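# Carry tube rack through self-closing doors to the desk

## Task

Move the tube rack from the counter, past the self-closing doors, onto the desk. It succeeds only if the rack stands upright on the desk, every tube sits fully seated in a hole, and both doors are closed at the end. Any contact between the floor and the rack or a tube is a failure. Any number of robots may help. Finish by releasing the rack and backing the robots away. A robot that topples or is left leaning is a failure.

## Robot and tools

Robots: three identical Hello Robot Stretch 3 units, r1, r2 and r3. Each has a two-wheel differential base with a passive omni wheel at the rear, a mast carrying a lift, and one telescoping arm that reaches out to the robot's RIGHT side, ending in a wrist (yaw, pitch, roll) and a two-finger gripper. The base is 0.33 m long and 0.34 m wide and cannot drive sideways, so to shift the gripper forward you drive the base. Spinning in place pivots around the point midway between the drive wheels, 0.05 m behind the front edge. With the arm retracted and the wrist folded the spin sweeps a 0.28 m radius; an unfolded level gripper reaches outside that.

Frames: each robot reports in its own base frame, origin on the floor between the drive wheels, x forward, y left, z up. hand_pose is in this frame, at the point where closed fingertips meet. Odometry is the base frame at scene start; it counts wheel turns only, so slip looks like travel. Heading is positive to the left. Robots do not know each other's positions; only images, lidar_m, wrist_depth_mm and head_depth_mm reveal them.

execute_actions(actions, cameras): actions is a list holding one action object, or empty to just read state and images. The action is keyed by robot name ("r1", "r2", "r3"); each robot gets its own object with optional "base", "joints" and "contact_limits". Everything in one action starts at once.
- base: exactly one key. translate_m is a relative drive from the base's last reported position, metres, -1 to 1, positive forward. rotate_rad is a relative spin in place, radians, -3.2 to 3.2, positive counter-clockwise seen from above.
- joints: absolute targets by name. lift_m 0 to 1.1 (arm height on mast); arm_m 0 to 0.52 (extension); wrist_yaw_rad -1.345 to 4.42 (0 along the arm, positive toward the robot's front, 3.0 folded over the base); wrist_pitch_rad -1.57 to 0.451 (0 level, negative tips fingers down); wrist_roll_rad -2.911 to 2.911 (0 fingers side by side, level); gripper_m -0.089 to 0.179 (bigger is wider; the true fingertip gap is smaller by about 0.007 near closed up to 0.025 fully open, and zero below 0.007); head_pan_rad -3.953 to 1.73 (0 ahead, positive left, -1.57 looks along the arm); head_tilt_rad -1.53 to 0.419 (0 level, negative down). Done tolerances: 0.004 for lift, arm and gripper; 0.02 for wrist yaw, roll and head; 0.05 for pitch.
- contact_limits: only arm_m, a motor_effort percentage 1 to 100 at which the arm motion halts with contact_stop; lower is gentler, too low halts instantly. It also caps holding force until the next action.
cameras: list of names such as r2_wrist_camera, or "all"; omitted or null gives all, [] gives none. Any bad key, name or out-of-range value rejects the whole call. An action runs 15 s at most. A robot or joint omitted from an action may keep pushing toward its previous target without it showing in the status.

wait(seconds): 0 to 10, commands nothing, returns the same report. zoom_image(camera, region): region [x0, y0, x1, y1] in pixels of that camera's latest full image, at most 504 by 504. finished_scene(scene): ends the current scene irreversibly and reports success; the goal must hold when called.

Result lines: base_status and joint_status give how each commanded motion ended: done, off_target (resting away from target, maybe still pushing), contact_stop, time_out or torque_fault (old target dropped). on_its_own covers uncommanded parts; its "held at" is a target, not a position. motor_effort is percent of maximum, positive toward larger joint values, with the peak of the last action in brackets; readings carry fixed and random error. Positive wheel effort pushes forward. base_tilt gives lean in degrees (forward and right positive, a few degrees of fixed bias). turned_by_wheels and turned_by_imu give rotation since the last report. lidar_m lists 12 distances in metres in 30-degree sectors, first straight ahead then counter-clockwise (4th left, 7th behind, 10th right), "-" for nothing; its plane is 0.17 m up, range 0.15 to 12 m, blind to clear objects, and own parts can hide sectors 5, 6, 9, 10. wrist_depth_mm (45 to 1000) and head_depth_mm (280 to 4000, sideways image) are 7x7 grids of median depth, read from top left. A pictures line lists image order; calibration lines follow OpenCV conventions relative to the carrier's base frame.

Speed: the base is fast (0.30 m/s, 1.9 rad/s) only with lift_m below 0.30, arm_m below 0.03 and wrist_yaw_rad above 2.54; otherwise 0.10 m/s and 0.63 rad/s.

Gripping: command gripper_m below the object's width to grasp; to release, open at least 0.02 beyond where the fingers made contact. Neither reading nor status proves a hold; a stall guard may weaken the squeeze, so resend a different value to squeeze again.

Folding: fold or unfold the wrist only with lift_m 0.32 to 0.95, pitch -0.4, roll near 0; once folded the lift may go down to 0.25. With yaw below -0.4 keep pitch at -0.5 or lower.

Hazards: robots pressing each other is a failure, and no line reports robot-to-robot contact; once touching, further driving presses hard. Objects touching robots are fine. Equal commands give slightly unequal travel (under 1 cm per metre typically, up to 2.5 cm), which strains a shared load and can tip a robot. Arm and lift go slack after contact_stop; a slack lift may sink under load or be pushed up by closing fingers. Base, wrist and head never stop on contact. Prolonged wrist strain switches that servo off for 10 s. Pushing into something rigid with the gripper above about 0.45 m, driving while holding something fixed, or snagging furniture (especially reversing) can tip the robot: reverse in small steps, free the gripper, and lower lift_m to about 0.2 if still leaning. A stop in one call cancels the remaining calls in that reply. Loose objects can occasionally get nudged. Avoid drops, slams and hard hits.

Each tool is called as a command line: name --argument value for each argument, lists and objects as JSON in quotes; but a table of rows of numbers goes row by row, as --pt "numbers of a row", without its own name.

## Session

execute_actions --actions '[]'

Scene clock: 0.00 s.
r1.base_odometry: x=+0.000 y=+0.000 heading=+0.000 (m, m, rad; r1's odometry frame)
r1.turned_by_wheels: +0.000 (rad since the last result)
r1.turned_by_imu: +0.000 (rad since the last result)
r1.base_tilt: forward=+0.2 right=+0.1 (deg)
r1.lidar_m: 1.21 1.18 1.24 0.96 0.95 0.99 1.40 1.47 3.01 2.36 2.21 1.61
r1.head_depth_mm: 1608 1625 1619 1624 1633 1649 1641 / 1496 1494 1514 1512 1513 1516 1529 / 1386 1405 1395 1411 1415 1417 1416 / 1300 1309 1318 1312 1319 1318 1319 / 1223 1230 1231 1236 1240 1237 1247 / 1159 1158 1160 1164 1169 1167 1174 / 1095 1099 1103 1100 1105 1107 1109
r1.base_status: not commanded
r1.joint_positions: lift_m=+0.424 arm_m=-0.001 wrist_yaw_rad=+3.055 wrist_pitch_rad=-0.488 wrist_roll_rad=+0.016 gripper_m=+0.037 head_pan_rad=-0.016 head_tilt_rad=-0.001
r1.joint_status: not commanded
r1.motor_effort: left_wheel=+0 right_wheel=+1 lift_m=+39 arm_m=+0 wrist_yaw_rad=+0 wrist_pitch_rad=+6 wrist_roll_rad=+0 gripper_m=-1 head_pan_rad=+0 head_tilt_rad=+3 (%)
r1.hand_pose: x=-0.0026 y=+0.0699 z=+0.4214 quat_wxyz=(+0.202, +0.698, +0.139, +0.673) (m; r1's base frame)
r1.wrist_depth_mm: 743 808 980 - - - - / 777 870 - - - - - / 866 947 - - - - - / 881 887 907 885 880 871 873 / 738 745 733 741 766 742 740 / 665 637 665 644 636 627 641 / 564 579 - - 565 560 556
r2.base_odometry: x=+0.000 y=+0.000 heading=+0.000 (m, m, rad; r2's odometry frame)
r2.turned_by_wheels: +0.000 (rad since the last result)
r2.turned_by_imu: +0.000 (rad since the last result)
r2.base_tilt: forward=+1.1 right=+1.3 (deg)
r2.lidar_m: 1.36 2.96 2.88 2.39 2.38 1.38 1.15 1.74 0.92 0.76 0.76 0.85
r2.head_depth_mm: 1126 1135 1143 1149 1153 1167 1178 / 1310 1327 1338 1347 1357 1369 1380 / 1576 1598 1612 1629 1636 1653 1674 / 1876 1999 2028 2045 2059 2095 2112 / 2062 2643 2732 2765 2803 2828 2460 / 2050 2844 2910 2886 2883 2884 2498 / 2033 2802 2799 2790 2829 2786 2486
r2.base_status: not commanded
r2.joint_positions: lift_m=+0.595 arm_m=+0.003 wrist_yaw_rad=+2.979 wrist_pitch_rad=-0.440 wrist_roll_rad=+0.018 gripper_m=+0.037 head_pan_rad=-0.018 head_tilt_rad=-0.007
r2.joint_status: not commanded
r2.motor_effort: left_wheel=+0 right_wheel=+1 lift_m=+26 arm_m=+0 wrist_yaw_rad=+0 wrist_pitch_rad=+7 wrist_roll_rad=+0 gripper_m=+0 head_pan_rad=+0 head_tilt_rad=+2 (%)
r2.hand_pose: x=+0.0145 y=+0.0712 z=+0.6030 quat_wxyz=(+0.211, +0.706, +0.096, +0.669) (m; r2's base frame)
r2.wrist_depth_mm: - - - - - - - / - - - - - - - / - - - - - - - / - - - - - - - / - - - 996 - 971 - / 829 821 - 820 806 830 833 / 713 714 707 720 725 712 711
r3.base_odometry: x=+0.000 y=+0.000 heading=+0.000 (m, m, rad; r3's odometry frame)
r3.turned_by_wheels: +0.000 (rad since the last result)
r3.turned_by_imu: +0.000 (rad since the last result)
r3.base_tilt: forward=+1.8 right=-0.8 (deg)
r3.lidar_m: 1.98 1.98 2.30 2.81 2.55 1.38 1.16 1.16 1.31 1.95 1.50 2.01
r3.head_depth_mm: 1929 2217 2253 2215 2255 2276 2208 / 1945 2134 2164 2164 2172 2156 2201 / 1951 2104 2084 2083 2078 2084 2116 / 1978 2046 2019 2045 2039 2067 2028 / 1932 1967 1980 2001 1983 1976 1993 / 1893 1929 1899 1900 1912 1914 1920 / 1845 1855 1857 1871 1858 1864 1859
r3.base_status: not commanded
r3.joint_positions: lift_m=+0.560 arm_m=+0.000 wrist_yaw_rad=+3.080 wrist_pitch_rad=-0.344 wrist_roll_rad=+0.014 gripper_m=+0.037 head_pan_rad=+0.010 head_tilt_rad=-0.020
r3.joint_status: not commanded
r3.motor_effort: left_wheel=+0 right_wheel=+1 lift_m=+25 arm_m=+0 wrist_yaw_rad=+1 wrist_pitch_rad=+5 wrist_roll_rad=+0 gripper_m=+0 head_pan_rad=+0 head_tilt_rad=+2 (%)
r3.hand_pose: x=-0.0068 y=+0.0874 z=+0.5895 quat_wxyz=(+0.143, +0.705, +0.098, +0.688) (m; r3's base frame)
r3.wrist_depth_mm: - - - - - - - / - - - - - - - / - - - - - - - / - - - - - - - / - - - - - - - / 888 904 890 871 - 851 850 / 771 767 - 740 741 734 729
pictures: r1_head_camera (sideways: a quarter turn clockwise sets it upright), r1_nav_camera (sideways: a quarter turn counterclockwise sets it upright), r1_wrist_camera, r2_head_camera (sideways: a quarter turn clockwise sets it upright), r2_nav_camera (sideways: a quarter turn counterclockwise sets it upright), r2_wrist_camera, r3_head_camera (sideways: a quarter turn clockwise sets it upright), r3_nav_camera (sideways: a quarter turn counterclockwise sets it upright), r3_wrist_camera
Images, in order (width x height): r1_head_camera 896x504, r1_nav_camera 672x504, r1_wrist_camera 644x364, r2_head_camera 896x504, r2_nav_camera 672x504, r2_wrist_camera 644x364, r3_head_camera 896x504, r3_nav_camera 672x504, r3_wrist_camera 644x364.

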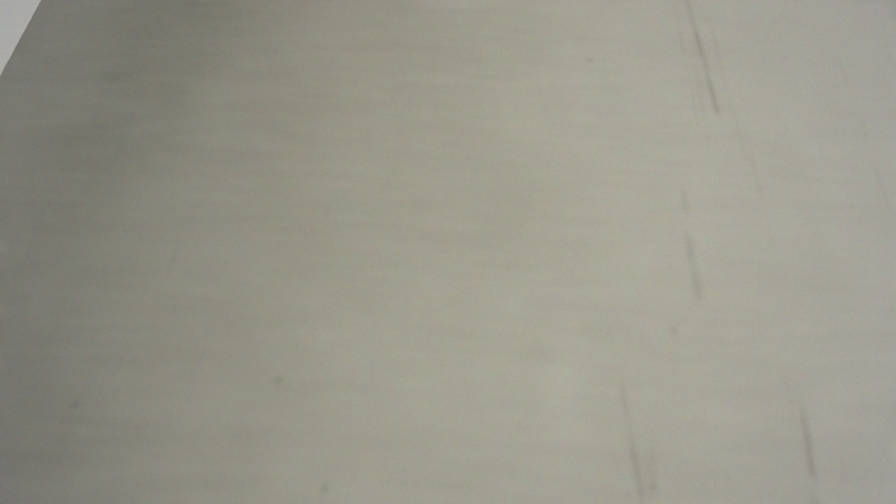

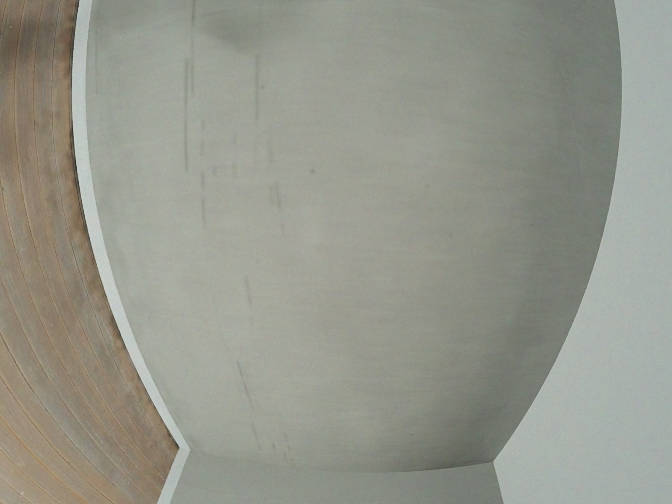

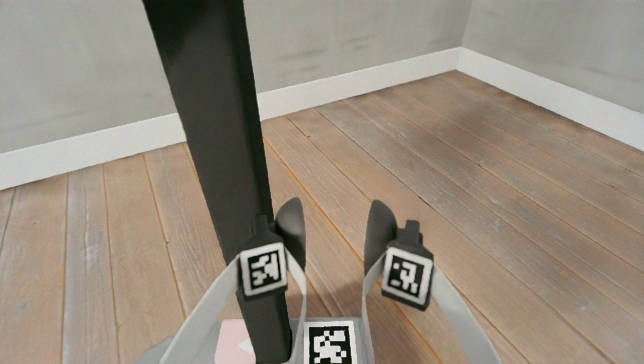

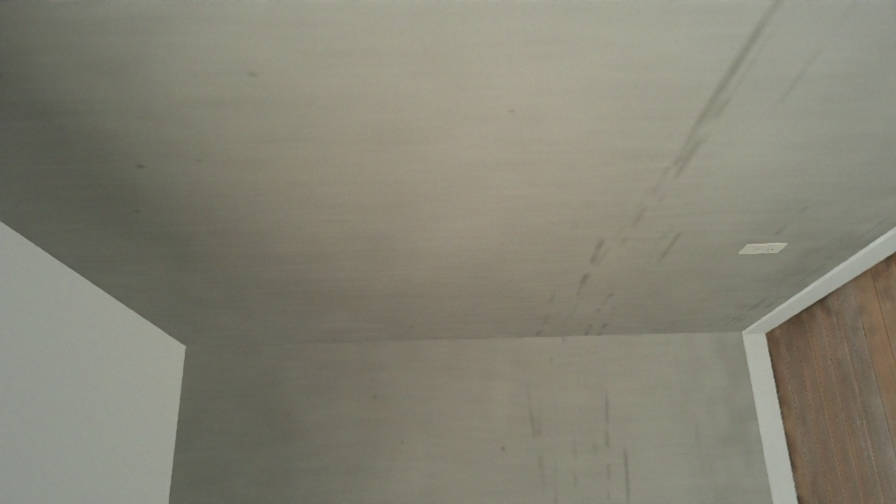

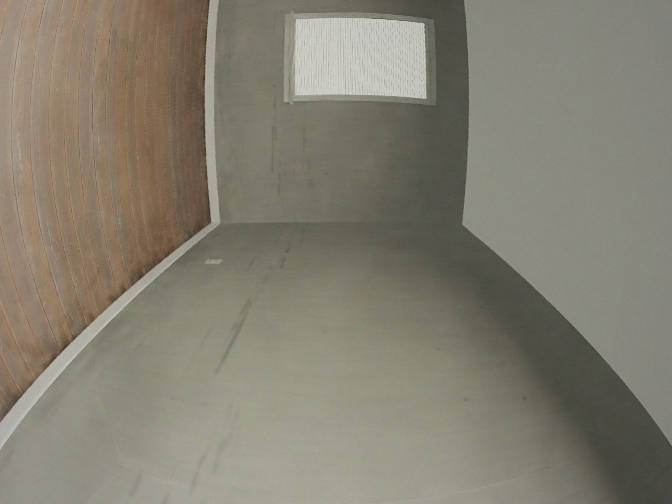

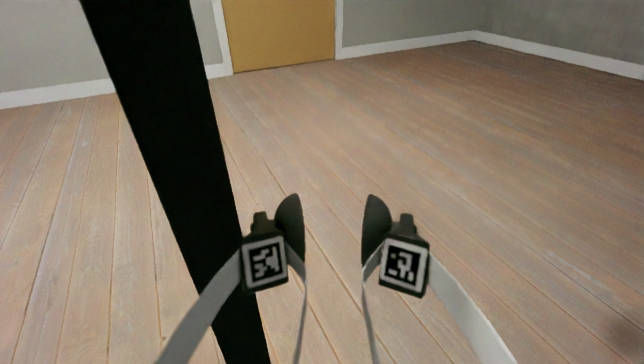

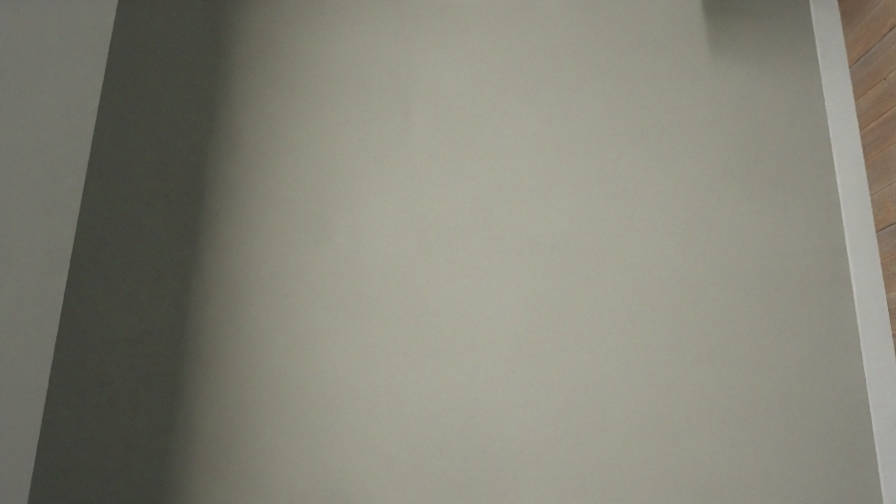

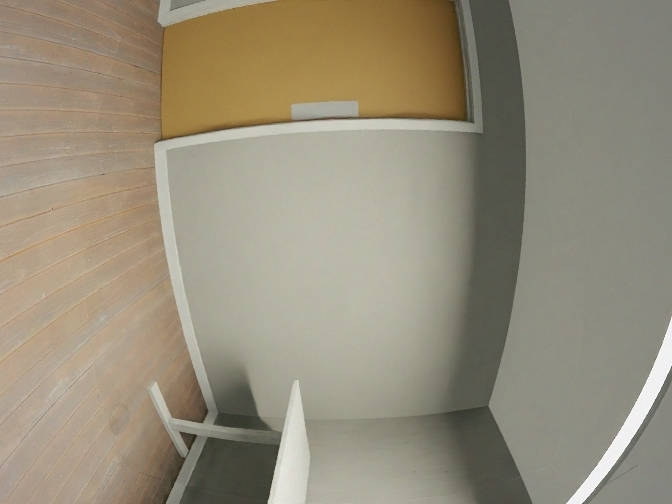

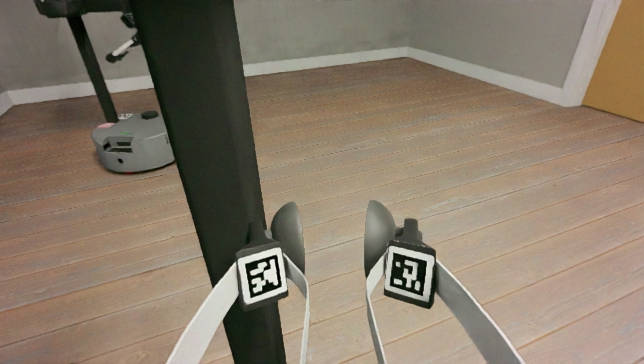

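execute_actions --actions '[{"r1":{"joints":{"head_pan_rad":-2.4,"head_tilt_rad":-0.4,"lift_m":0.27}},"r2":{"joints":{"head_pan_rad":-3.6,"head_tilt_rad":-0.4,"lift_m":0.27}},"r3":{"joints":{"head_pan_rad":-1.2,"head_tilt_rad":-0.4,"lift_m":0.27}}}]' --cameras '["r1_nav_camera","r2_nav_camera","r3_nav_camera","r3_head_camera","r2_head_camera"]'

Scene clock: 7.90 s.
r1.base_odometry: x=+0.000 y=+0.000 heading=+0.000 (m, m, rad; r1's odometry frame)
r1.turned_by_wheels: +0.000 (rad since the last result)
r1.turned_by_imu: +0.002 (rad since the last result)
r1.base_tilt: forward=+0.2 right=+0.1 (deg)
r1.lidar_m: 1.21 1.18 1.24 0.96 0.95 0.99 1.40 1.48 3.00 2.35 2.21 1.60
r1.head_depth_mm: 3001 3193 3389 3451 2455 1820 1446 / 3078 3271 3470 3615 2301 1787 1434 / 3127 3250 3419 3164 1713 1723 1411 / 3199 3457 3715 3571 2362 1770 1407 / 3314 3482 3769 3447 2335 1763 1405 / 3338 3668 3799 3418 2314 1752 1392 / 3428 3632 3777 3363 2257 1725 1382
r1.base_status: not commanded
r1.joint_positions: lift_m=+0.270 arm_m=-0.001 wrist_yaw_rad=+3.055 wrist_pitch_rad=-0.488 wrist_roll_rad=+0.016 gripper_m=+0.037 head_pan_rad=-2.393 head_tilt_rad=-0.395
r1.joint_status: all done
r1.motor_effort: left_wheel=+1(0) right_wheel=+0(1) lift_m=+24(32) arm_m=+1(0) wrist_yaw_rad=+0(0) wrist_pitch_rad=+6(6) wrist_roll_rad=-1(0) gripper_m=+0(1) head_pan_rad=-5(52) head_tilt_rad=-2(30) (%)
r1.hand_pose: x=-0.0026 y=+0.0699 z=+0.2678 quat_wxyz=(+0.202, +0.698, +0.140, +0.673) (m; r1's base frame)
r1.wrist_depth_mm: 731 825 985 - - - 998 / 793 870 - - - - 999 / 811 782 - 777 796 786 780 / 629 644 636 640 627 621 630 / 534 537 - 556 554 530 529 / 480 - - - - 452 462 / - - - - 403 400 404
r2.base_odometry: x=+0.000 y=+0.000 heading=+0.000 (m, m, rad; r2's odometry frame)
r2.turned_by_wheels: +0.000 (rad since the last result)
r2.turned_by_imu: +0.000 (rad since the last result)
r2.base_tilt: forward=+1.1 right=+1.3 (deg)
r2.lidar_m: 1.36 2.97 2.87 2.39 2.38 1.38 1.16 1.75 0.92 0.76 0.76 0.85
r2.head_depth_mm: 2280 2378 2528 2677 2353 1804 1473 / 2444 2587 2208 2346 2352 1814 1468 / 2506 2645 1974 2015 2188 1818 1477 / 2248 2406 1779 1770 1910 1812 1474 / 2067 2193 1835 1580 1679 1772 1482 / 1896 2008 1839 1422 1513 1657 1475 / 1769 1848 1847 1291 1370 1453 1492
r2.base_status: not commanded
r2.joint_positions: lift_m=+0.270 arm_m=+0.003 wrist_yaw_rad=+2.979 wrist_pitch_rad=-0.441 wrist_roll_rad=+0.018 gripper_m=+0.037 head_pan_rad=-3.593 head_tilt_rad=-0.395
r2.joint_status: all done
r2.motor_effort: left_wheel=+0(0) right_wheel=+1(1) lift_m=+15(22) arm_m=-2(1) wrist_yaw_rad=+0(1) wrist_pitch_rad=+8(8) wrist_roll_rad=+0(0) gripper_m=-1(1) head_pan_rad=-5(59) head_tilt_rad=-1(27) (%)
r2.hand_pose: x=+0.0145 y=+0.0710 z=+0.2781 quat_wxyz=(+0.211, +0.706, +0.096, +0.669) (m; r2's base frame)
r2.wrist_depth_mm: - - - - - - - / - - - - - - - / 877 874 901 870 858 849 844 / 671 672 671 668 666 661 660 / 544 551 - 549 567 536 543 / 463 496 - - 447 456 457 / - - - - 398 391 397
r3.base_odometry: x=+0.000 y=+0.000 heading=+0.000 (m, m, rad; r3's odometry frame)
r3.turned_by_wheels: +0.000 (rad since the last result)
r3.turned_by_imu: +0.001 (rad since the last result)
r3.base_tilt: forward=+1.8 right=-0.8 (deg)
r3.lidar_m: 1.98 1.97 2.29 2.81 2.55 1.38 1.16 1.16 1.30 1.95 1.50 2.00
r3.head_depth_mm: 1634 1754 1863 2004 2128 1806 1458 / 1660 1767 1870 2059 2173 1801 1459 / 1667 1787 1896 2040 2186 1837 1447 / 1688 1793 1849 2052 2199 1796 1445 / 1688 1808 1819 2076 2206 1781 1445 / 1717 1830 1829 2125 2266 1794 1445 / 1726 1850 1797 2150 2249 1799 1454
r3.base_status: not commanded
r3.joint_positions: lift_m=+0.270 arm_m=+0.000 wrist_yaw_rad=+3.080 wrist_pitch_rad=-0.345 wrist_roll_rad=+0.014 gripper_m=+0.037 head_pan_rad=-1.193 head_tilt_rad=-0.395
r3.joint_status: all done
r3.motor_effort: left_wheel=+0(0) right_wheel=+1(1) lift_m=+23(23) arm_m=+0(0) wrist_yaw_rad=+0(0) wrist_pitch_rad=+5(5) wrist_roll_rad=+0(0) gripper_m=+0(0) head_pan_rad=-4(59) head_tilt_rad=-2(25) (%)
r3.hand_pose: x=-0.0068 y=+0.0873 z=+0.2995 quat_wxyz=(+0.144, +0.705, +0.099, +0.688) (m; r3's base frame)
r3.wrist_depth_mm: - - - - - - - / - - - - - - - / - - - - - 982 955 / 805 786 - 767 768 748 731 / 630 630 - 623 643 604 595 / 526 519 - 530 - 504 500 / 459 - - - 438 434 434
pictures: r1_nav_camera (sideways: a quarter turn counterclockwise sets it upright), r2_head_camera (sideways: a quarter turn clockwise sets it upright), r2_nav_camera (sideways: a quarter turn counterclockwise sets it upright), r3_head_camera (sideways: a quarter turn clockwise sets it upright), r3_nav_camera (sideways: a quarter turn counterclockwise sets it upright)
camera_calibration (this result's frames):
r1_nav_camera: T_world_to_cam=[[-0.279231, -0.312831, 0.907836, -1.13995], [-0.717889, 0.695899, 0.018992, 0.0345293], [-0.637704, -0.646422, -0.418894, 0.507308], [0, 0, 0, 1]] pos_world=[0.0299897, -0.0527062, 1.24674]
r2_head_camera: T_world_to_cam=[[0.31954, -0.183896, -0.929557, 1.22896], [-0.467497, -0.883881, 0.0141555, -0.0156055], [-0.824222, 0.430042, -0.368406, 0.438487], [0, 0, 0, 1]] pos_world=[-0.0385872, 0.0236399, 1.30415]
r2_nav_camera: T_world_to_cam=[[-0.346843, 0.161377, 0.923936, -1.15663], [0.458287, 0.888645, 0.0168265, 0.0245471], [-0.818336, 0.429264, -0.382177, 0.463658], [0, 0, 0, 1]] pos_world=[-0.0329913, -0.0341914, 1.24544]
r3_head_camera: T_world_to_cam=[[-0.168511, 0.374192, -0.911913, 1.20935], [0.906732, 0.421673, 0.00547442, -0.00793026], [0.386577, -0.825937, -0.410348, 0.488554], [0, 0, 0, 1]] pos_world=[0.0221165, -0.0456718, 1.30335]
r3_nav_camera: T_world_to_cam=[[0.120727, -0.420372, 0.899284, -1.12741], [-0.923027, -0.380906, -0.0541409, 0.128806], [0.365302, -0.823528, -0.434, 0.515661], [0, 0, 0, 1]] pos_world=[0.0666274, -0.000205605, 1.24463]
Images, in order (width x height): r1_nav_camera 672x504, r2_head_camera 896x504, r2_nav_camera 672x504, r3_head_camera 896x504, r3_nav_camera 672x504.

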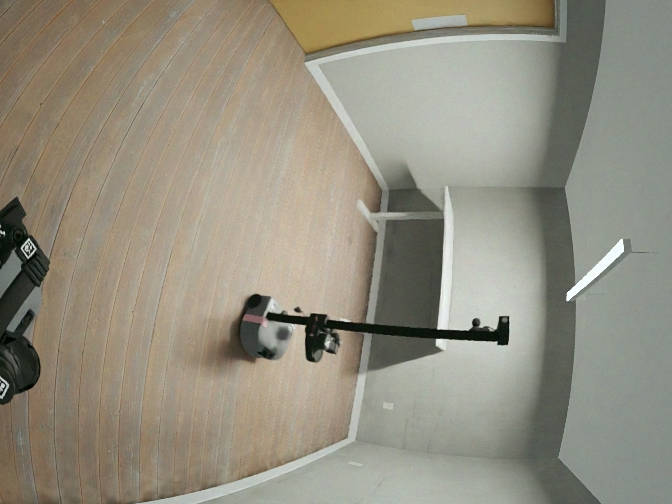

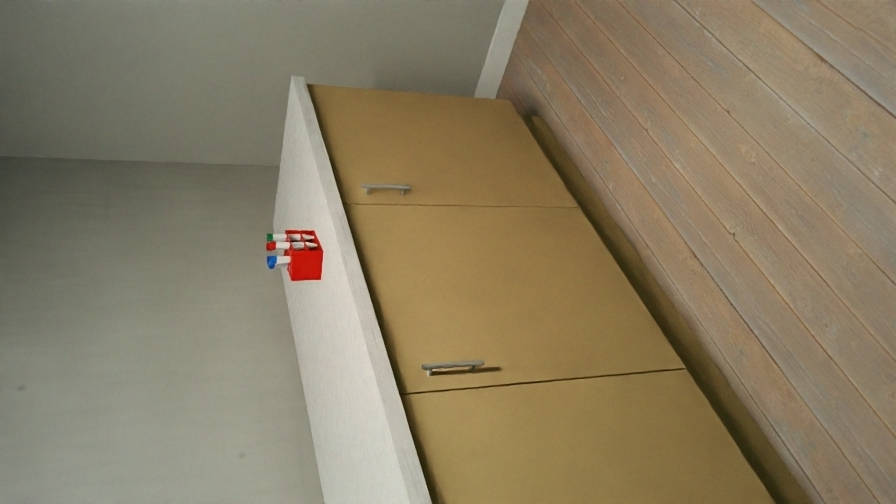

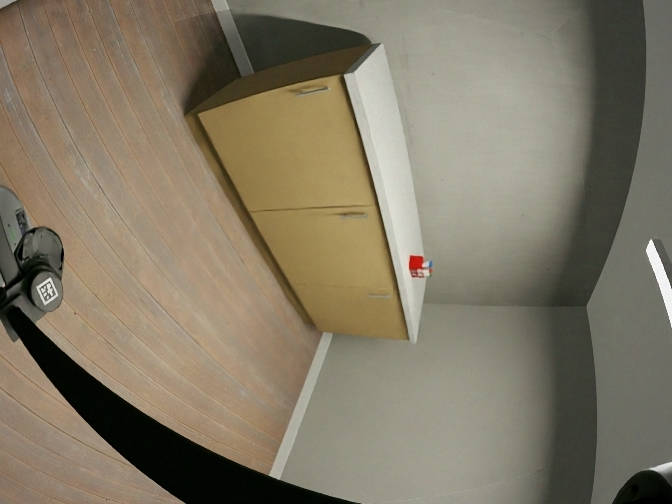

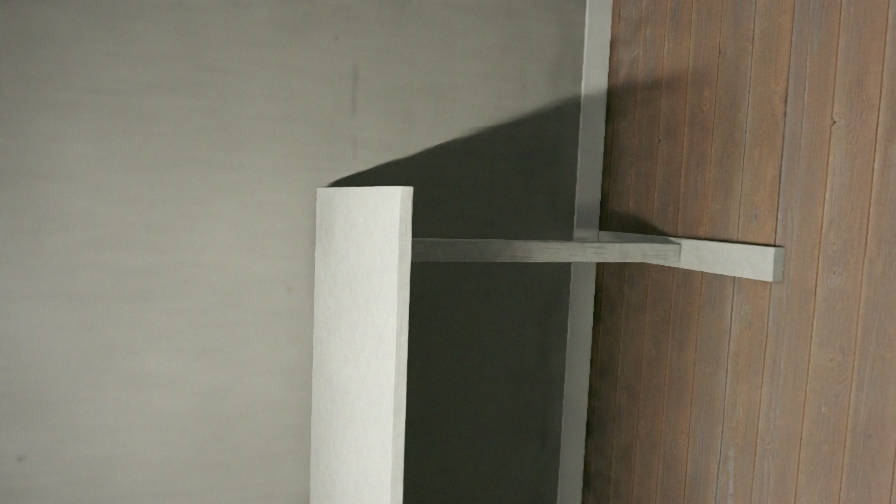

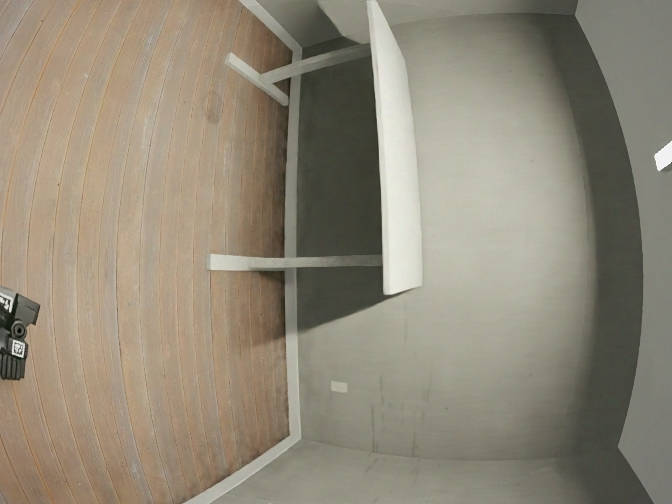

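execute_actions --actions '[{"r2":{"base":{"rotate_rad":2.33},"joints":{"head_pan_rad":-0.5,"head_tilt_rad":-0.3}},"r3":{"base":{"rotate_rad":0.72},"joints":{"head_pan_rad":0,"head_tilt_rad":-0.6}}}]' --cameras '["r2_nav_camera"]'

execute_actions --actions '[{"r2":{"base":{"translate_m":1}},"r3":{"base":{"translate_m":1}}}]' --cameras '[]'

execute_actions --actions '[{"r2":{"base":{"translate_m":0.42}},"r3":{"base":{"translate_m":0.4}}}]' --cameras '["r2_nav_camera"]'

execute_actions --actions '[{"r2":{"base":{"rotate_rad":2.7},"joints":{"head_pan_rad":-1.57,"head_tilt_rad":-0.6}},"r3":{"base":{"rotate_rad":-0.38}}}]' --cameras '["r2_head_camera","r3_nav_camera"]'

Scene clock: 25.10 s.
r1.base_odometry: x=+0.000 y=+0.000 heading=+0.000 (m, m, rad; r1's odometry frame)
r1.turned_by_wheels: +0.000 (rad since the last result)
r1.turned_by_imu: +0.001 (rad since the last result)
r1.base_tilt: forward=+0.2 right=+0.1 (deg)
r1.lidar_m: 1.21 1.18 1.24 0.96 0.95 0.99 1.40 1.52 3.04 2.36 2.21 1.60
r1.head_depth_mm: 2973 3200 3366 3513 2460 1813 1437 / 3026 3129 3401 3370 2230 1788 1427 / 3105 3323 3530 3340 1872 1753 1425 / 3214 3420 3635 3498 2345 1762 1423 / 3331 3491 3836 3465 2336 1753 1402 / 3433 3667 3816 3432 2315 1739 1406 / 3408 3617 3870 3323 2278 1713 1379
r1.base_status: not commanded
r1.joint_positions: lift_m=+0.270 arm_m=-0.001 wrist_yaw_rad=+3.055 wrist_pitch_rad=-0.488 wrist_roll_rad=+0.016 gripper_m=+0.037 head_pan_rad=-2.393 head_tilt_rad=-0.395
r1.joint_status: not commanded
r1.motor_effort: left_wheel=+0(1) right_wheel=+1(0) lift_m=+24(24) arm_m=+2(1) wrist_yaw_rad=+0(1) wrist_pitch_rad=+6(6) wrist_roll_rad=+0(1) gripper_m=+0(1) head_pan_rad=-4(4) head_tilt_rad=-2(2) (%)
r1.hand_pose: x=-0.0026 y=+0.0699 z=+0.2678 quat_wxyz=(+0.202, +0.698, +0.140, +0.673) (m; r1's base frame)
r1.wrist_depth_mm: 738 836 978 - - - - / 797 887 - - - - 976 / 807 783 - 806 774 772 767 / 640 634 628 639 639 621 625 / 538 546 - 549 549 530 537 / 475 - - - - 458 456 / - - - - 402 405 403
r2.base_odometry: x=+0.000 y=+0.000 heading=+2.330 (m, m, rad; r2's odometry frame)
r2.turned_by_wheels: +2.330 (rad since the last result)
r2.turned_by_imu: +2.345 (rad since the last result)
r2.base_tilt: forward=+1.1 right=+1.3 (deg)
r2.lidar_m: 1.82 1.21 1.15 1.19 0.81 0.76 0.77 0.99 2.19 3.01 2.55 2.37
r2.head_depth_mm: 2149 2281 2394 2541 2614 2027 1595 / 2142 2263 2371 2522 2617 2020 1602 / 2127 2210 2342 2488 2582 2024 1604 / 2105 2196 2327 2440 2557 2027 1607 / 2083 2173 2315 2440 2522 2030 1610 / 2057 2178 2276 2395 2524 2026 1620 / 2043 2140 2248 2366 2511 2041 1616
r2.base_status: done
r2.joint_positions: lift_m=+0.270 arm_m=+0.003 wrist_yaw_rad=+2.979 wrist_pitch_rad=-0.441 wrist_roll_rad=+0.018 gripper_m=+0.037 head_pan_rad=-0.507 head_tilt_rad=-0.309
r2.joint_status: all done
r2.motor_effort: left_wheel=-1(6) right_wheel=+2(8) lift_m=+15(15) arm_m=-1(1) wrist_yaw_rad=+0(0) wrist_pitch_rad=+8(8) wrist_roll_rad=+0(0) gripper_m=+0(1) head_pan_rad=+4(58) head_tilt_rad=+5(14) (%)
r2.hand_pose: x=+0.0145 y=+0.0710 z=+0.2781 quat_wxyz=(+0.211, +0.706, +0.096, +0.669) (m; r2's base frame)
r2.wrist_depth_mm: 663 - - - - 961 896 / 677 - - - - - - / 684 793 859 852 857 842 866 / 650 668 671 668 669 669 658 / 547 551 - 550 562 541 538 / 467 493 - - 445 459 458 / - - - - 395 397 390
r3.base_odometry: x=+0.000 y=+0.000 heading=+0.720 (m, m, rad; r3's odometry frame)
r3.turned_by_wheels: +0.720 (rad since the last result)
r3.turned_by_imu: +0.709 (rad since the last result)
r3.base_tilt: forward=+1.7 right=-0.8 (deg)
r3.lidar_m: 2.08 2.53 1.61 1.62 1.25 1.16 1.18 1.48 1.50 1.97 2.01 1.97
r3.head_depth_mm: 1703 1835 1983 2145 1827 1505 1257 / 1778 1942 2151 2306 1834 1506 1268 / 1857 2040 2264 2363 1859 1492 1263 / 1975 2152 2376 2361 1835 1493 1264 / 1990 2176 2433 2368 1840 1502 1255 / 2020 2263 2548 2390 1824 1493 1258 / 2164 2436 2717 2400 1836 1486 1257
r3.base_status: done
r3.joint_positions: lift_m=+0.270 arm_m=+0.000 wrist_yaw_rad=+3.080 wrist_pitch_rad=-0.345 wrist_roll_rad=+0.014 gripper_m=+0.037 head_pan_rad=-0.007 head_tilt_rad=-0.593
r3.joint_status: all done
r3.motor_effort: left_wheel=-1(10) right_wheel=+3(11) lift_m=+22(22) arm_m=+0(0) wrist_yaw_rad=+0(0) wrist_pitch_rad=+5(5) wrist_roll_rad=+0(0) gripper_m=+0(0) head_pan_rad=+3(57) head_tilt_rad=-2(19) (%)
r3.hand_pose: x=-0.0068 y=+0.0873 z=+0.2995 quat_wxyz=(+0.144, +0.705, +0.099, +0.688) (m; r3's base frame)
r3.wrist_depth_mm: - - - - - - - / - - - - - - - / - - - - - 982 977 / 800 787 - 762 761 747 738 / 642 625 - 619 623 598 593 / 531 522 - 530 - 504 501 / 457 - - - 438 434 430
pictures: r2_nav_camera (sideways: a quarter turn counterclockwise sets it upright)
camera_calibration (this result's frames):
r2_nav_camera: T_world_to_cam=[[0.267036, -0.141375, 0.95326, -1.19866], [-0.508162, -0.861137, 0.0146386, 0.0332891], [0.818818, -0.48832, -0.301796, 0.349061], [0, 0, 0, 1]] pos_world=[0.051183, 0.02966, 1.24749]
Images, in order (width x height): r2_nav_camera 672x504.

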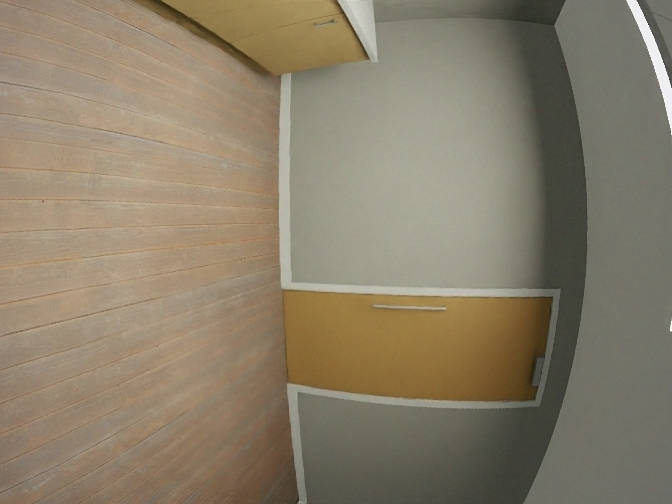

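Scene clock: 30.03 s.
r1.base_odometry: x=+0.000 y=+0.000 heading=+0.000 (m, m, rad; r1's odometry frame)
r1.turned_by_wheels: +0.000 (rad since the last result)
r1.turned_by_imu: +0.001 (rad since the last result)
r1.base_tilt: forward=+0.2 right=+0.1 (deg)
r1.lidar_m: 1.21 1.18 1.24 0.96 0.95 0.99 1.40 3.16 1.51 2.35 2.22 1.60
r1.head_depth_mm: 2977 3156 3406 3483 2446 1819 1437 / 3058 3250 3459 3579 2451 1801 1427 / 3141 3349 3540 3374 2366 1793 1426 / 3225 3436 3661 3549 2372 1763 1415 / 3273 3545 3758 3487 2301 1756 1412 / 3367 3634 3911 3373 2297 1745 1398 / 3385 3691 3850 3339 2190 1690 1387
r1.base_status: not commanded
r1.joint_positions: lift_m=+0.270 arm_m=-0.001 wrist_yaw_rad=+3.055 wrist_pitch_rad=-0.488 wrist_roll_rad=+0.016 gripper_m=+0.037 head_pan_rad=-2.393 head_tilt_rad=-0.395
r1.joint_status: not commanded
r1.motor_effort: left_wheel=+0(0) right_wheel=+1(1) lift_m=+24(24) arm_m=+0(1) wrist_yaw_rad=+1(0) wrist_pitch_rad=+6(6) wrist_roll_rad=+0(1) gripper_m=-1(0) head_pan_rad=-4(4) head_tilt_rad=-2(3) (%)
r1.hand_pose: x=-0.0026 y=+0.0699 z=+0.2678 quat_wxyz=(+0.202, +0.698, +0.140, +0.673) (m; r1's base frame)
r1.wrist_depth_mm: 744 810 967 - - - - / 805 857 - - - - 961 / 783 785 - 792 797 768 771 / 658 651 646 636 644 629 636 / 537 552 - 536 544 532 523 / 473 - - - - 453 454 / - - - - 404 402 400
r2.base_odometry: x=-0.688 y=+0.725 heading=+2.330 (m, m, rad; r2's odometry frame)
r2.turned_by_wheels: +0.000 (rad since the last result)
r2.turned_by_imu: +0.005 (rad since the last result)
r2.base_tilt: forward=+1.1 right=+1.3 (deg)
r2.lidar_m: 1.17 0.79 0.73 0.74 0.93 1.67 1.70 2.19 3.38 2.28 1.57 1.47
r2.head_depth_mm: 1317 1387 1455 1534 1633 1747 1600 / 1301 1368 1441 1524 1616 1729 1600 / 1289 1352 1425 1510 1596 1692 1598 / 1281 1340 1412 1490 1574 1679 1602 / 1264 1331 1402 1472 1555 1657 1616 / 1251 1318 1384 1459 1546 1651 1625 / 1246 1304 1371 1448 1533 1617 1609
r2.base_status: done
r2.joint_positions: lift_m=+0.270 arm_m=+0.003 wrist_yaw_rad=+2.979 wrist_pitch_rad=-0.441 wrist_roll_rad=+0.018 gripper_m=+0.037 head_pan_rad=-0.507 head_tilt_rad=-0.309
r2.joint_status: not commanded
r2.motor_effort: left_wheel=-1(6) right_wheel=+2(7) lift_m=+16(15) arm_m=-1(1) wrist_yaw_rad=+0(0) wrist_pitch_rad=+8(8) wrist_roll_rad=+0(0) gripper_m=-1(0) head_pan_rad=+4(4) head_tilt_rad=+5(4) (%)
r2.hand_pose: x=+0.0145 y=+0.0710 z=+0.2781 quat_wxyz=(+0.211, +0.706, +0.097, +0.669) (m; r2's base frame)
r2.wrist_depth_mm: - - 769 717 671 628 597 / - - 905 831 740 674 624 / 875 875 872 861 824 778 754 / 678 677 661 671 678 663 666 / 553 552 - 553 566 535 542 / 458 491 - - 448 456 457 / - - - - 396 392 395
r3.base_odometry: x=+0.752 y=+0.659 heading=+0.720 (m, m, rad; r3's odometry frame)
r3.turned_by_wheels: +0.000 (rad since the last result)
r3.turned_by_imu: +0.006 (rad since the last result)
r3.base_tilt: forward=+1.8 right=-0.8 (deg)
r3.lidar_m: 1.16 1.35 2.40 2.43 2.23 2.07 2.10 2.04 2.06 1.71 1.14 1.06
r3.head_depth_mm: 930 1021 1120 1235 1392 1483 1259 / 976 1064 1166 1296 1462 1499 1267 / 1017 1108 1236 1372 1570 1492 1255 / 1061 1164 1300 1446 1665 1505 1258 / 1108 1218 1372 1551 1716 1491 1260 / 1118 1224 1358 1532 1721 1499 1252 / 1124 1270 1416 1648 1787 1498 1267
r3.base_status: done
r3.joint_positions: lift_m=+0.270 arm_m=+0.000 wrist_yaw_rad=+3.080 wrist_pitch_rad=-0.345 wrist_roll_rad=+0.014 gripper_m=+0.037 head_pan_rad=-0.007 head_tilt_rad=-0.594
r3.joint_status: not commanded
r3.motor_effort: left_wheel=-2(9) right_wheel=+2(11) lift_m=+22(23) arm_m=+0(0) wrist_yaw_rad=+0(1) wrist_pitch_rad=+5(5) wrist_roll_rad=+0(0) gripper_m=+0(0) head_pan_rad=+4(4) head_tilt_rad=-2(3) (%)
r3.hand_pose: x=-0.0068 y=+0.0873 z=+0.2995 quat_wxyz=(+0.144, +0.705, +0.099, +0.688) (m; r3's base frame)
r3.wrist_depth_mm: - - - - - - - / - - - - - - - / - - - - - 992 945 / 807 782 - 760 758 737 739 / 637 628 - 610 621 594 595 / 527 520 - 531 - 508 500 / 458 - - - 434 431 428
pictures: none
No camera images: the call's "cameras" was empty. Leave "cameras" out to get every camera's image.

Scene clock: 33.10 s.
r1.base_odometry: x=+0.000 y=+0.000 heading=+0.000 (m, m, rad; r1's odometry frame)
r1.turned_by_wheels: +0.000 (rad since the last result)
r1.turned_by_imu: +0.001 (rad since the last result)
r1.base_tilt: forward=+0.1 right=+0.1 (deg)
r1.lidar_m: 1.21 1.18 1.24 0.96 0.95 0.99 1.40 3.17 3.01 1.69 2.21 1.60
r1.head_depth_mm: 2971 3128 3420 3467 2442 1820 1445 / 3075 3209 3481 3516 2397 1809 1440 / 3154 3351 3546 3372 2388 1779 1423 / 3217 3434 3677 3500 2373 1771 1411 / 3314 3532 3755 3500 2325 1765 1404 / 3385 3655 3869 3430 2300 1749 1398 / 3393 3577 3830 3382 2286 1727 1376
r1.base_status: not commanded
r1.joint_positions: lift_m=+0.270 arm_m=-0.001 wrist_yaw_rad=+3.055 wrist_pitch_rad=-0.488 wrist_roll_rad=+0.016 gripper_m=+0.037 head_pan_rad=-2.393 head_tilt_rad=-0.395
r1.joint_status: not commanded
r1.motor_effort: left_wheel=+0(1) right_wheel=+0(1) lift_m=+24(24) arm_m=+0(0) wrist_yaw_rad=+1(0) wrist_pitch_rad=+6(6) wrist_roll_rad=-1(1) gripper_m=+0(0) head_pan_rad=-4(4) head_tilt_rad=-2(2) (%)
r1.hand_pose: x=-0.0026 y=+0.0699 z=+0.2678 quat_wxyz=(+0.202, +0.698, +0.140, +0.673) (m; r1's base frame)
r1.wrist_depth_mm: 747 816 973 - - - 987 / 779 865 - - - - 948 / 793 792 - 779 767 780 774 / 640 633 643 640 636 629 631 / 544 552 - 555 547 529 533 / 480 - - - - 455 453 / - - - - 403 403 400
r2.base_odometry: x=-0.977 y=+1.030 heading=+2.330 (m, m, rad; r2's odometry frame)
r2.turned_by_wheels: +0.000 (rad since the last result)
r2.turned_by_imu: +0.002 (rad since the last result)
r2.base_tilt: forward=+1.1 right=+1.3 (deg)
r2.lidar_m: 0.89 0.60 0.56 0.56 0.72 2.05 2.09 2.69 3.54 1.69 1.16 1.09
r2.head_depth_mm: 962 1008 1068 1123 1196 1270 1361 / 950 1000 1052 1114 1180 1256 1346 / 942 993 1042 1100 1172 1245 1324 / 935 983 1034 1090 1153 1231 1311 / 924 973 1020 1077 1141 1214 1294 / 920 962 1016 1069 1130 1201 1280 / 912 958 1008 1055 1116 1189 1262
r2.base_status: done
r2.joint_positions: lift_m=+0.270 arm_m=+0.003 wrist_yaw_rad=+2.979 wrist_pitch_rad=-0.441 wrist_roll_rad=+0.018 gripper_m=+0.037 head_pan_rad=-0.507 head_tilt_rad=-0.309
r2.joint_status: not commanded
r2.motor_effort: left_wheel=-1(6) right_wheel=+2(6) lift_m=+15(16) arm_m=-1(1) wrist_yaw_rad=-1(0) wrist_pitch_rad=+8(8) wrist_roll_rad=+0(0) gripper_m=+0(1) head_pan_rad=+5(4) head_tilt_rad=+4(5) (%)
r2.hand_pose: x=+0.0145 y=+0.0710 z=+0.2781 quat_wxyz=(+0.211, +0.706, +0.097, +0.669) (m; r2's base frame)
r2.wrist_depth_mm: 730 - 612 559 520 487 458 / 897 - 664 617 564 529 493 / 867 880 782 745 696 632 576 / 670 676 675 674 661 661 626 / 547 548 - 561 569 538 539 / 462 490 - - 442 461 455 / - - - - 396 397 399
r3.base_odometry: x=+1.053 y=+0.923 heading=+0.720 (m, m, rad; r3's odometry frame)
r3.turned_by_wheels: +0.000 (rad since the last result)
r3.turned_by_imu: +0.003 (rad since the last result)
r3.base_tilt: forward=+1.7 right=-0.8 (deg)
r3.lidar_m: 0.79 0.93 1.93 2.27 2.62 2.43 2.47 2.34 2.04 1.11 0.75 0.77
r3.head_depth_mm: 620 677 740 819 912 1037 1177 / 644 705 775 862 973 1117 1235 / 672 738 815 912 1041 1202 1264 / 702 774 859 966 1106 1292 1258 / 734 818 909 1025 1182 1385 1263 / 765 854 960 1057 1191 1391 1252 / 767 832 915 1027 1246 1424 1254
r3.base_status: done
r3.joint_positions: lift_m=+0.270 arm_m=+0.000 wrist_yaw_rad=+3.080 wrist_pitch_rad=-0.345 wrist_roll_rad=+0.014 gripper_m=+0.037 head_pan_rad=-0.007 head_tilt_rad=-0.594
r3.joint_status: not commanded
r3.motor_effort: left_wheel=-2(8) right_wheel=+2(12) lift_m=+23(23) arm_m=+0(0) wrist_yaw_rad=+0(0) wrist_pitch_rad=+5(5) wrist_roll_rad=+0(0) gripper_m=+0(0) head_pan_rad=+5(4) head_tilt_rad=-2(2) (%)
r3.hand_pose: x=-0.0068 y=+0.0873 z=+0.2995 quat_wxyz=(+0.144, +0.705, +0.099, +0.688) (m; r3's base frame)
r3.wrist_depth_mm: - - - - - - - / - - - - - - - / - - - - - 979 958 / 803 792 - 767 752 742 737 / 638 635 - 615 630 601 594 / 526 525 - 530 - 506 503 / 455 - - - 439 430 429
pictures: r2_nav_camera (sideways: a quarter turn counterclockwise sets it upright)
camera_calibration (this result's frames):
r2_nav_camera: T_world_to_cam=[[0.26662, -0.141144, 0.953411, -1.19885], [-0.508169, -0.861133, 0.0146255, 0.0333061], [0.818949, -0.488393, -0.301321, 0.348443], [0, 0, 0, 1]] pos_world=[0.0512067, 0.0296469, 1.2475]
Images, in order (width x height): r2_nav_camera 672x504.

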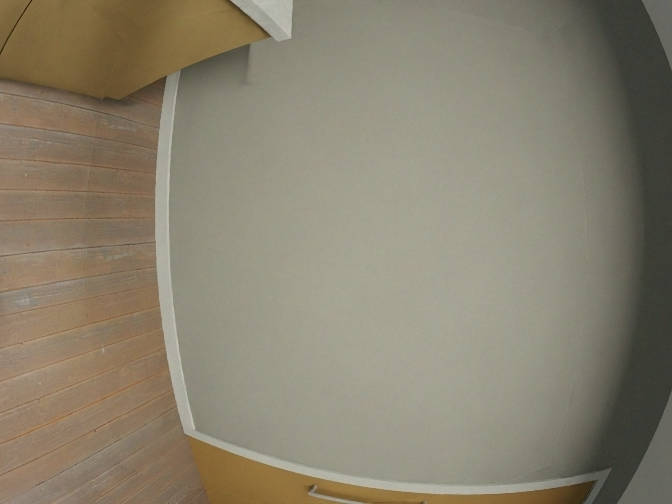

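Scene clock: 36.03 s.
r1.base_odometry: x=+0.000 y=+0.000 heading=+0.000 (m, m, rad; r1's odometry frame)
r1.turned_by_wheels: +0.000 (rad since the last result)
r1.turned_by_imu: +0.001 (rad since the last result)
r1.base_tilt: forward=+0.2 right=+0.1 (deg)
r1.lidar_m: 1.21 1.18 1.24 0.96 0.95 0.98 1.40 3.18 3.02 1.70 2.22 1.60
r1.head_depth_mm: 2984 3130 3353 3503 2463 1817 1446 / 3043 3252 3523 3578 2410 1805 1430 / 3115 3305 3563 3389 2398 1786 1424 / 3216 3465 3659 3512 2379 1758 1416 / 3285 3479 3822 3460 2339 1759 1415 / 3393 3610 3897 3463 2319 1727 1394 / 3380 3598 3880 3325 2262 1720 1381
r1.base_status: not commanded
r1.joint_positions: lift_m=+0.270 arm_m=-0.001 wrist_yaw_rad=+3.055 wrist_pitch_rad=-0.488 wrist_roll_rad=+0.016 gripper_m=+0.037 head_pan_rad=-2.393 head_tilt_rad=-0.395
r1.joint_status: not commanded
r1.motor_effort: left_wheel=+0(0) right_wheel=+0(0) lift_m=+24(24) arm_m=+1(1) wrist_yaw_rad=+1(1) wrist_pitch_rad=+6(6) wrist_roll_rad=-1(0) gripper_m=-1(0) head_pan_rad=-4(4) head_tilt_rad=-2(2) (%)
r1.hand_pose: x=-0.0026 y=+0.0699 z=+0.2678 quat_wxyz=(+0.202, +0.698, +0.140, +0.673) (m; r1's base frame)
r1.wrist_depth_mm: 730 801 987 - - - 974 / 804 881 - - - - 977 / 800 797 - 806 777 782 774 / 636 630 645 636 645 630 634 / 530 544 - 549 543 537 536 / 481 - - - - 455 461 / - - - - 404 403 405
r2.base_odometry: x=-0.977 y=+1.030 heading=-1.253 (m, m, rad; r2's odometry frame)
r2.turned_by_wheels: +2.700 (rad since the last result)
r2.turned_by_imu: +2.719 (rad since the last result)
r2.base_tilt: forward=+1.1 right=+1.4 (deg)
r2.lidar_m: 2.05 2.13 2.92 3.56 1.54 1.13 1.09 0.81 0.58 0.56 0.58 0.78
r2.head_depth_mm: 1013 1112 949 693 710 826 981 / 1014 1106 903 691 703 819 972 / 1009 1102 734 694 702 814 964 / 1005 1105 950 694 697 807 957 / 1006 1098 949 694 693 804 948 / 1000 1098 950 693 691 796 941 / 1000 1101 954 694 687 794 934
r2.base_status: done
r2.joint_positions: lift_m=+0.270 arm_m=+0.003 wrist_yaw_rad=+2.979 wrist_pitch_rad=-0.441 wrist_roll_rad=+0.018 gripper_m=+0.037 head_pan_rad=-1.563 head_tilt_rad=-0.593
r2.joint_status: all done
r2.motor_effort: left_wheel=-1(6) right_wheel=+2(10) lift_m=+15(16) arm_m=-2(2) wrist_yaw_rad=+1(1) wrist_pitch_rad=+8(8) wrist_roll_rad=+0(0) gripper_m=+0(0) head_pan_rad=-4(58) head_tilt_rad=-3(24) (%)
r2.hand_pose: x=+0.0145 y=+0.0709 z=+0.2781 quat_wxyz=(+0.211, +0.706, +0.097, +0.669) (m; r2's base frame)
r2.wrist_depth_mm: - - - - - - - / - - - - - - - / 878 856 862 860 843 843 848 / 667 668 658 663 671 656 653 / 553 555 - 552 561 541 546 / 463 494 - - 444 456 461 / - - - - 397 392 398
r3.base_odometry: x=+1.053 y=+0.923 heading=+0.340 (m, m, rad; r3's odometry frame)
r3.turned_by_wheels: -0.380 (rad since the last result)
r3.turned_by_imu: -0.373 (rad since the last result)
r3.base_tilt: forward=+1.7 right=-0.8 (deg)
r3.lidar_m: 0.78 0.81 1.02 2.24 2.35 1.81 2.44 2.55 2.34 2.04 0.95 0.75
r3.head_depth_mm: 622 684 760 853 945 1041 1182 / 626 687 765 861 979 1145 1262 / 631 696 771 861 992 1167 1260 / 635 699 774 878 1004 1171 1261 / 635 704 783 883 1004 1173 1265 / 642 707 790 890 1018 1193 1261 / 645 711 792 894 1027 1212 1262
r3.base_status: done
r3.joint_positions: lift_m=+0.270 arm_m=+0.000 wrist_yaw_rad=+3.080 wrist_pitch_rad=-0.345 wrist_roll_rad=+0.014 gripper_m=+0.037 head_pan_rad=-0.007 head_tilt_rad=-0.594
r3.joint_status: not commanded
r3.motor_effort: left_wheel=+2(9) right_wheel=-1(6) lift_m=+23(23) arm_m=+0(0) wrist_yaw_rad=+1(0) wrist_pitch_rad=+5(5) wrist_roll_rad=+0(0) gripper_m=+0(0) head_pan_rad=+4(4) head_tilt_rad=-3(2) (%)
r3.hand_pose: x=-0.0068 y=+0.0873 z=+0.2995 quat_wxyz=(+0.144, +0.705, +0.099, +0.688) (m; r3's base frame)
r3.wrist_depth_mm: - - - - - - 836 / - - - - - - 842 / - - - - - 982 834 / 803 801 - 752 739 739 736 / 625 628 - 610 633 611 596 / 532 524 - 531 - 509 500 / 459 - - - 438 433 431
pictures: r2_head_camera (sideways: a quarter turn clockwise sets it upright), r3_nav_camera (sideways: a quarter turn counterclockwise sets it upright)
camera_calibration (this result's frames):
r2_head_camera: T_world_to_cam=[[0.0219304, 0.543441, -0.839161, 1.11286], [0.999538, -0.0295948, 0.0069561, -0.0151789], [-0.0210545, -0.838926, -0.543839, 0.661865], [0, 0, 0, 1]] pos_world=[0.00470153, -0.0499701, 1.29393]
r3_nav_camera: T_world_to_cam=[[0.604027, -0.0471052, 0.795571, -0.995111], [-0.00446601, -0.998436, -0.055726, 0.125252], [0.796952, 0.0301069, -0.603292, 0.733293], [0, 0, 0, 1]] pos_world=[0.0172337, 0.056104, 1.24105]
Images, in order (width x height): r2_head_camera 896x504, r3_nav_camera 672x504.

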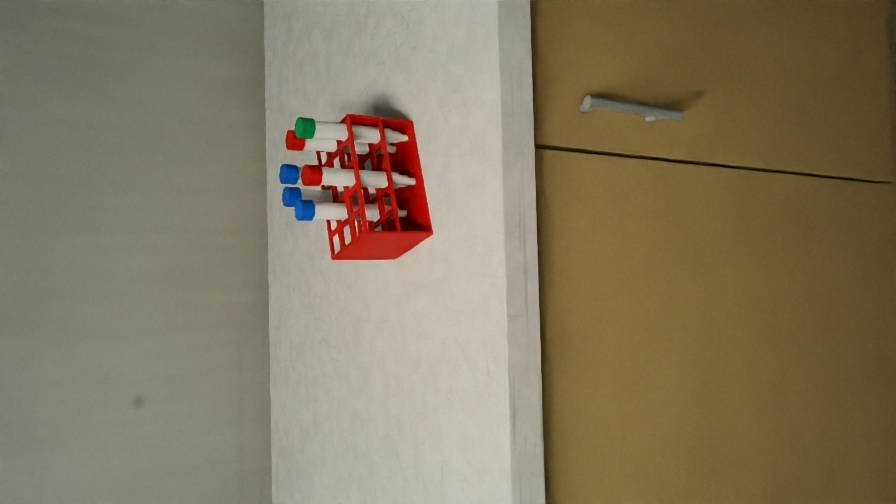

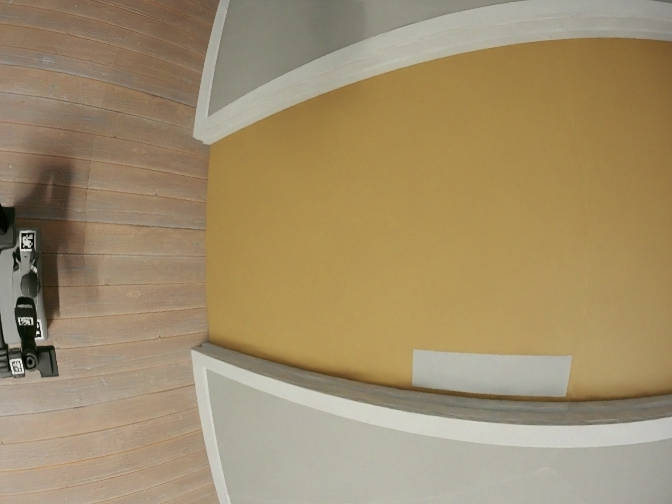

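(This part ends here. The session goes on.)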